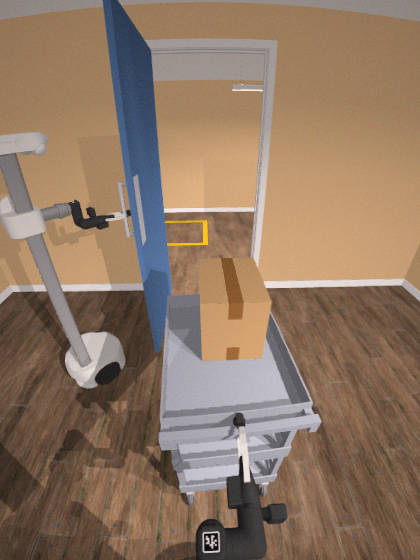

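Request:
{"fn": "execute_actions", "kwargs": {
  "actions": [
    {"r2": {"base": {"strafe_m": 0.04}}}
  ],
  "cameras": []
}}

Request:
{"fn": "execute_actions", "kwargs": {
  "actions": [
    {"r2": {"base": {"translate_m": 0.3}}}
  ],
  "cameras": ["r2_head_camera"]
}}

Scene clock: 492.83 s.
r1.base_odometry: x=+3.264 y=+2.138 heading=-1.922 (m, m, rad; r1's odometry frame)
r1.turned_by_wheels: +0.000 (rad since the last result)
r1.turned_by_imu: +0.000 (rad since the last result)
r1.base_tilt: forward=+0.2 right=-0.9 (deg)
r1.lidar_m: 0.40 0.88 1.05 1.25 1.49 1.48 1.80 3.29 1.30 0.73 0.68 0.41
r1.base_status: not commanded
r1.joint_positions: lift_m=+0.950 arm_m=+0.006 wrist_yaw_rad=-0.011 wrist_pitch_rad=+0.001 wrist_roll_rad=+0.008 gripper_m=-0.038
r1.joint_status: not commanded
r1.on_its_own: wrist_yaw_rad is at rest, and its effort (+31) is outside its rest range (-13 to +13)
r1.motor_effort: lift_m=+21(22) arm_m=-6(6) wrist_yaw_rad=+31(32) wrist_pitch_rad=-9(10) wrist_roll_rad=+1(1) gripper_m=-19(20) wheel_0=-13(13) wheel_1=-1(1) wheel_2=-3(2) (%)
r1.hand_pose: x=+0.4645 y=-0.0907 z=+1.1278 quat_wxyz=(+1.000, +0.004, +0.000, -0.006) (m; r1's base frame)
r1.wrist_depth_mm: 778 544 366 170 222 184 - / 778 549 366 171 222 185 - / 788 549 366 172 224 186 - / 778 549 366 174 225 187 - / 809 549 368 176 219 187 - / 798 559 181 173 182 182 - / 798 500 415 - 219 184 -
r2.base_odometry: x=-1.837 y=-1.499 heading=-2.679 (m, m, rad; r2's odometry frame)
r2.turned_by_wheels: +0.000 (rad since the last result)
r2.turned_by_imu: +0.001 (rad since the last result)
r2.base_tilt: forward=+0.5 right=-0.9 (deg)
r2.lidar_m: 0.36 0.41 2.36 2.27 2.40 3.31 3.47 3.40 2.52 2.42 2.53 0.42
r2.base_status: done
r2.joint_positions: lift_m=+0.675 arm_m=-0.001 wrist_yaw_rad=-0.004 wrist_pitch_rad=+0.013 wrist_roll_rad=+1.570 gripper_m=-0.020
r2.joint_status: not commanded
r2.motor_effort: lift_m=+19(19) arm_m=+0(0) wrist_yaw_rad=+13(36) wrist_pitch_rad=-4(4) wrist_roll_rad=+0(1) gripper_m=-15(17) wheel_0=-3(14) wheel_1=-1(9) wheel_2=+0(2) (%)
r2.hand_pose: x=+0.4581 y=-0.0887 z=+0.8496 quat_wxyz=(+0.707, +0.707, +0.003, -0.006) (m; r2's base frame)
r2.wrist_depth_mm: - - - 177 240 1808 1255 / - - - 176 238 1983 564 / - - 492 176 237 778 580 / - 488 488 175 236 809 564 / - 488 488 174 236 809 554 / 1576 1430 187 173 234 778 549 / - 1229 1308 141 232 668 539
pictures: none
No camera images: the call's "cameras" was empty. Leave "cameras" out to get every camera's image.

Scene clock: 495.30 s.
r1.base_odometry: x=+3.264 y=+2.138 heading=-1.922 (m, m, rad; r1's odometry frame)
r1.turned_by_wheels: +0.000 (rad since the last result)
r1.turned_by_imu: +0.000 (rad since the last result)
r1.base_tilt: forward=+0.2 right=-0.9 (deg)
r1.lidar_m: 0.38 0.90 1.05 1.27 1.47 1.48 1.76 3.24 1.12 0.71 0.60 0.41
r1.base_status: not commanded
r1.joint_positions: lift_m=+0.950 arm_m=+0.006 wrist_yaw_rad=-0.011 wrist_pitch_rad=+0.001 wrist_roll_rad=+0.008 gripper_m=-0.038
r1.joint_status: not commanded
r1.on_its_own: wrist_yaw_rad is at rest, and its effort (+31) is outside its rest range (-13 to +13)
r1.motor_effort: lift_m=+21(21) arm_m=-6(7) wrist_yaw_rad=+31(31) wrist_pitch_rad=-10(9) wrist_roll_rad=+0(1) gripper_m=-16(20) wheel_0=-13(13) wheel_1=-1(1) wheel_2=-3(3) (%)
r1.hand_pose: x=+0.4645 y=-0.0907 z=+1.1278 quat_wxyz=(+1.000, +0.004, +0.000, -0.006) (m; r1's base frame)
r1.wrist_depth_mm: 778 544 364 170 222 184 - / 788 549 366 171 223 185 - / 778 544 364 171 224 186 - / 778 544 364 173 225 186 - / 798 544 368 175 219 187 - / 788 564 181 173 182 182 - / 809 496 413 - 220 185 -
r2.base_odometry: x=-2.106 y=-1.633 heading=-2.679 (m, m, rad; r2's odometry frame)
r2.turned_by_wheels: +0.000 (rad since the last result)
r2.turned_by_imu: +0.001 (rad since the last result)
r2.base_tilt: forward=+0.5 right=-0.8 (deg)
r2.lidar_m: 0.37 0.38 1.11 2.27 2.38 3.32 3.79 3.42 2.51 2.42 2.55 0.41
r2.base_status: done
r2.joint_positions: lift_m=+0.675 arm_m=-0.001 wrist_yaw_rad=+0.004 wrist_pitch_rad=+0.013 wrist_roll_rad=+1.570 gripper_m=-0.020
r2.joint_status: not commanded
r2.motor_effort: lift_m=+19(19) arm_m=+0(0) wrist_yaw_rad=-12(29) wrist_pitch_rad=-4(3) wrist_roll_rad=-1(0) gripper_m=-15(15) wheel_0=+2(9) wheel_1=+1(9) wheel_2=+3(15) (%)
r2.hand_pose: x=+0.4588 y=-0.0864 z=+0.8496 quat_wxyz=(+0.707, +0.707, +0.006, -0.003) (m; r2's base frame)
r2.wrist_depth_mm: 1863 1863 1921 183 248 1708 1205 / 1863 1808 1921 181 244 1921 1182 / - - 492 179 241 809 574 / - 488 488 177 239 820 569 / - 488 488 175 236 778 559 / 1430 480 187 173 234 768 549 / 1025 960 1098 142 230 676 535
pictures: r2_head_camera
Images, in order (width x height): r2_head_camera 420x560.

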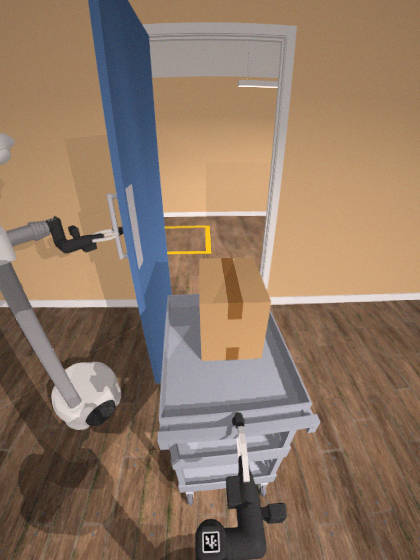

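Request:
{"fn": "execute_actions", "kwargs": {
  "actions": [
    {"r2": {"base": {"strafe_m": 0.06}}}
  ],
  "cameras": []
}}

Request:
{"fn": "execute_actions", "kwargs": {
  "actions": [
    {"r2": {"base": {"translate_m": 0.25}}}
  ],
  "cameras": ["r2_head_camera"]
}}

Scene clock: 502.57 s.
r1.base_odometry: x=+3.264 y=+2.138 heading=-1.922 (m, m, rad; r1's odometry frame)
r1.turned_by_wheels: +0.000 (rad since the last result)
r1.turned_by_imu: -0.001 (rad since the last result)
r1.base_tilt: forward=+0.2 right=-0.6 (deg)
r1.lidar_m: 0.37 0.87 1.06 1.26 1.48 1.47 1.76 3.25 1.07 0.68 0.59 0.42
r1.base_status: not commanded
r1.joint_positions: lift_m=+0.950 arm_m=+0.006 wrist_yaw_rad=-0.011 wrist_pitch_rad=+0.001 wrist_roll_rad=+0.008 gripper_m=-0.038
r1.joint_status: not commanded
r1.on_its_own: wrist_yaw_rad is at rest, and its effort (+32) is outside its rest range (-13 to +13)
r1.motor_effort: lift_m=+21(21) arm_m=-7(6) wrist_yaw_rad=+32(32) wrist_pitch_rad=-9(8) wrist_roll_rad=+0(1) gripper_m=-19(17) wheel_0=-13(13) wheel_1=-1(1) wheel_2=-2(3) (%)
r1.hand_pose: x=+0.4645 y=-0.0907 z=+1.1278 quat_wxyz=(+1.000, +0.004, +0.000, -0.006) (m; r1's base frame)
r1.wrist_depth_mm: 768 549 364 170 223 184 - / 768 539 364 171 222 185 - / 778 549 366 171 224 187 - / 768 544 368 173 224 186 - / 798 554 366 176 219 187 - / 798 564 181 172 183 182 - / 798 496 413 - 219 184 -
r2.base_odometry: x=-2.079 y=-1.687 heading=-2.679 (m, m, rad; r2's odometry frame)
r2.turned_by_wheels: -0.001 (rad since the last result)
r2.turned_by_imu: +0.000 (rad since the last result)
r2.base_tilt: forward=+0.6 right=-0.6 (deg)
r2.lidar_m: 0.38 0.41 1.16 2.22 2.33 3.23 3.82 3.51 2.57 2.50 2.62 0.43
r2.base_status: done
r2.joint_positions: lift_m=+0.675 arm_m=-0.001 wrist_yaw_rad=-0.006 wrist_pitch_rad=+0.013 wrist_roll_rad=+1.570 gripper_m=-0.020
r2.joint_status: not commanded
r2.on_its_own: wrist_yaw_rad is at rest, and its effort (+18) is outside its rest range (-13 to +13)
r2.motor_effort: lift_m=+19(19) arm_m=+0(0) wrist_yaw_rad=+18(43) wrist_pitch_rad=-4(3) wrist_roll_rad=-1(1) gripper_m=-16(18) wheel_0=-6(17) wheel_1=-2(7) wheel_2=+1(3) (%)
r2.hand_pose: x=+0.4580 y=-0.0893 z=+0.8496 quat_wxyz=(+0.707, +0.707, +0.002, -0.007) (m; r2's base frame)
r2.wrist_depth_mm: 1921 1863 1921 174 236 1921 1308 / 1921 1863 1921 173 235 1921 549 / - 480 484 173 235 798 574 / - 488 488 173 236 798 569 / - 496 488 173 234 788 554 / 1366 1336 186 173 235 768 544 / 946 917 1008 143 233 647 539
pictures: none
No camera images: the call's "cameras" was empty. Leave "cameras" out to get every camera's image.

Scene clock: 504.87 s.
r1.base_odometry: x=+3.264 y=+2.138 heading=-1.922 (m, m, rad; r1's odometry frame)
r1.turned_by_wheels: +0.000 (rad since the last result)
r1.turned_by_imu: +0.000 (rad since the last result)
r1.base_tilt: forward=+0.1 right=-0.6 (deg)
r1.lidar_m: 0.39 0.88 1.06 1.25 1.49 1.49 1.75 3.24 4.74 0.68 0.55 0.42
r1.base_status: not commanded
r1.joint_positions: lift_m=+0.950 arm_m=+0.006 wrist_yaw_rad=-0.011 wrist_pitch_rad=+0.001 wrist_roll_rad=+0.008 gripper_m=-0.038
r1.joint_status: not commanded
r1.on_its_own: wrist_yaw_rad is at rest, and its effort (+32) is outside its rest range (-13 to +13)
r1.motor_effort: lift_m=+21(21) arm_m=-6(6) wrist_yaw_rad=+32(32) wrist_pitch_rad=-9(9) wrist_roll_rad=+2(2) gripper_m=-13(19) wheel_0=-13(13) wheel_1=-1(1) wheel_2=-3(3) (%)
r1.hand_pose: x=+0.4645 y=-0.0907 z=+1.1278 quat_wxyz=(+1.000, +0.004, +0.000, -0.006) (m; r1's base frame)
r1.wrist_depth_mm: 778 554 364 170 222 185 - / 788 544 366 171 223 185 - / 788 554 366 171 224 186 - / 788 549 366 174 224 187 - / 798 554 368 176 220 187 585 / 798 559 181 173 183 182 410 / 788 496 410 - 218 183 424
r2.base_odometry: x=-2.303 y=-1.798 heading=-2.679 (m, m, rad; r2's odometry frame)
r2.turned_by_wheels: +0.000 (rad since the last result)
r2.turned_by_imu: +0.001 (rad since the last result)
r2.base_tilt: forward=+0.4 right=-0.7 (deg)
r2.lidar_m: 0.37 0.39 0.84 2.20 2.32 3.21 4.11 3.53 2.59 2.50 2.52 0.43
r2.base_status: done
r2.joint_positions: lift_m=+0.675 arm_m=-0.001 wrist_yaw_rad=+0.003 wrist_pitch_rad=+0.013 wrist_roll_rad=+1.570 gripper_m=-0.020
r2.joint_status: not commanded
r2.motor_effort: lift_m=+19(19) arm_m=+0(0) wrist_yaw_rad=-8(32) wrist_pitch_rad=-4(5) wrist_roll_rad=-1(1) gripper_m=-16(20) wheel_0=+4(10) wheel_1=+1(5) wheel_2=+1(14) (%)
r2.hand_pose: x=+0.4588 y=-0.0866 z=+0.8496 quat_wxyz=(+0.707, +0.707, +0.005, -0.003) (m; r2's base frame)
r2.wrist_depth_mm: 1618 1618 1576 179 241 1618 1229 / - - 1661 177 239 1661 559 / - - 484 177 238 809 569 / - 484 488 176 236 809 564 / - 488 488 174 234 809 559 / 1281 1138 186 173 235 768 544 / 917 831 960 142 231 668 539
pictures: r2_head_camera
Images, in order (width x height): r2_head_camera 420x560.

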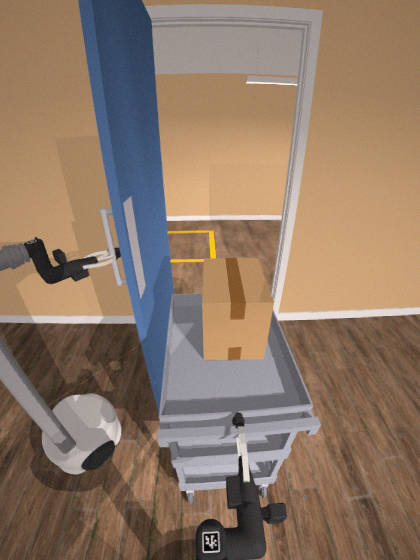

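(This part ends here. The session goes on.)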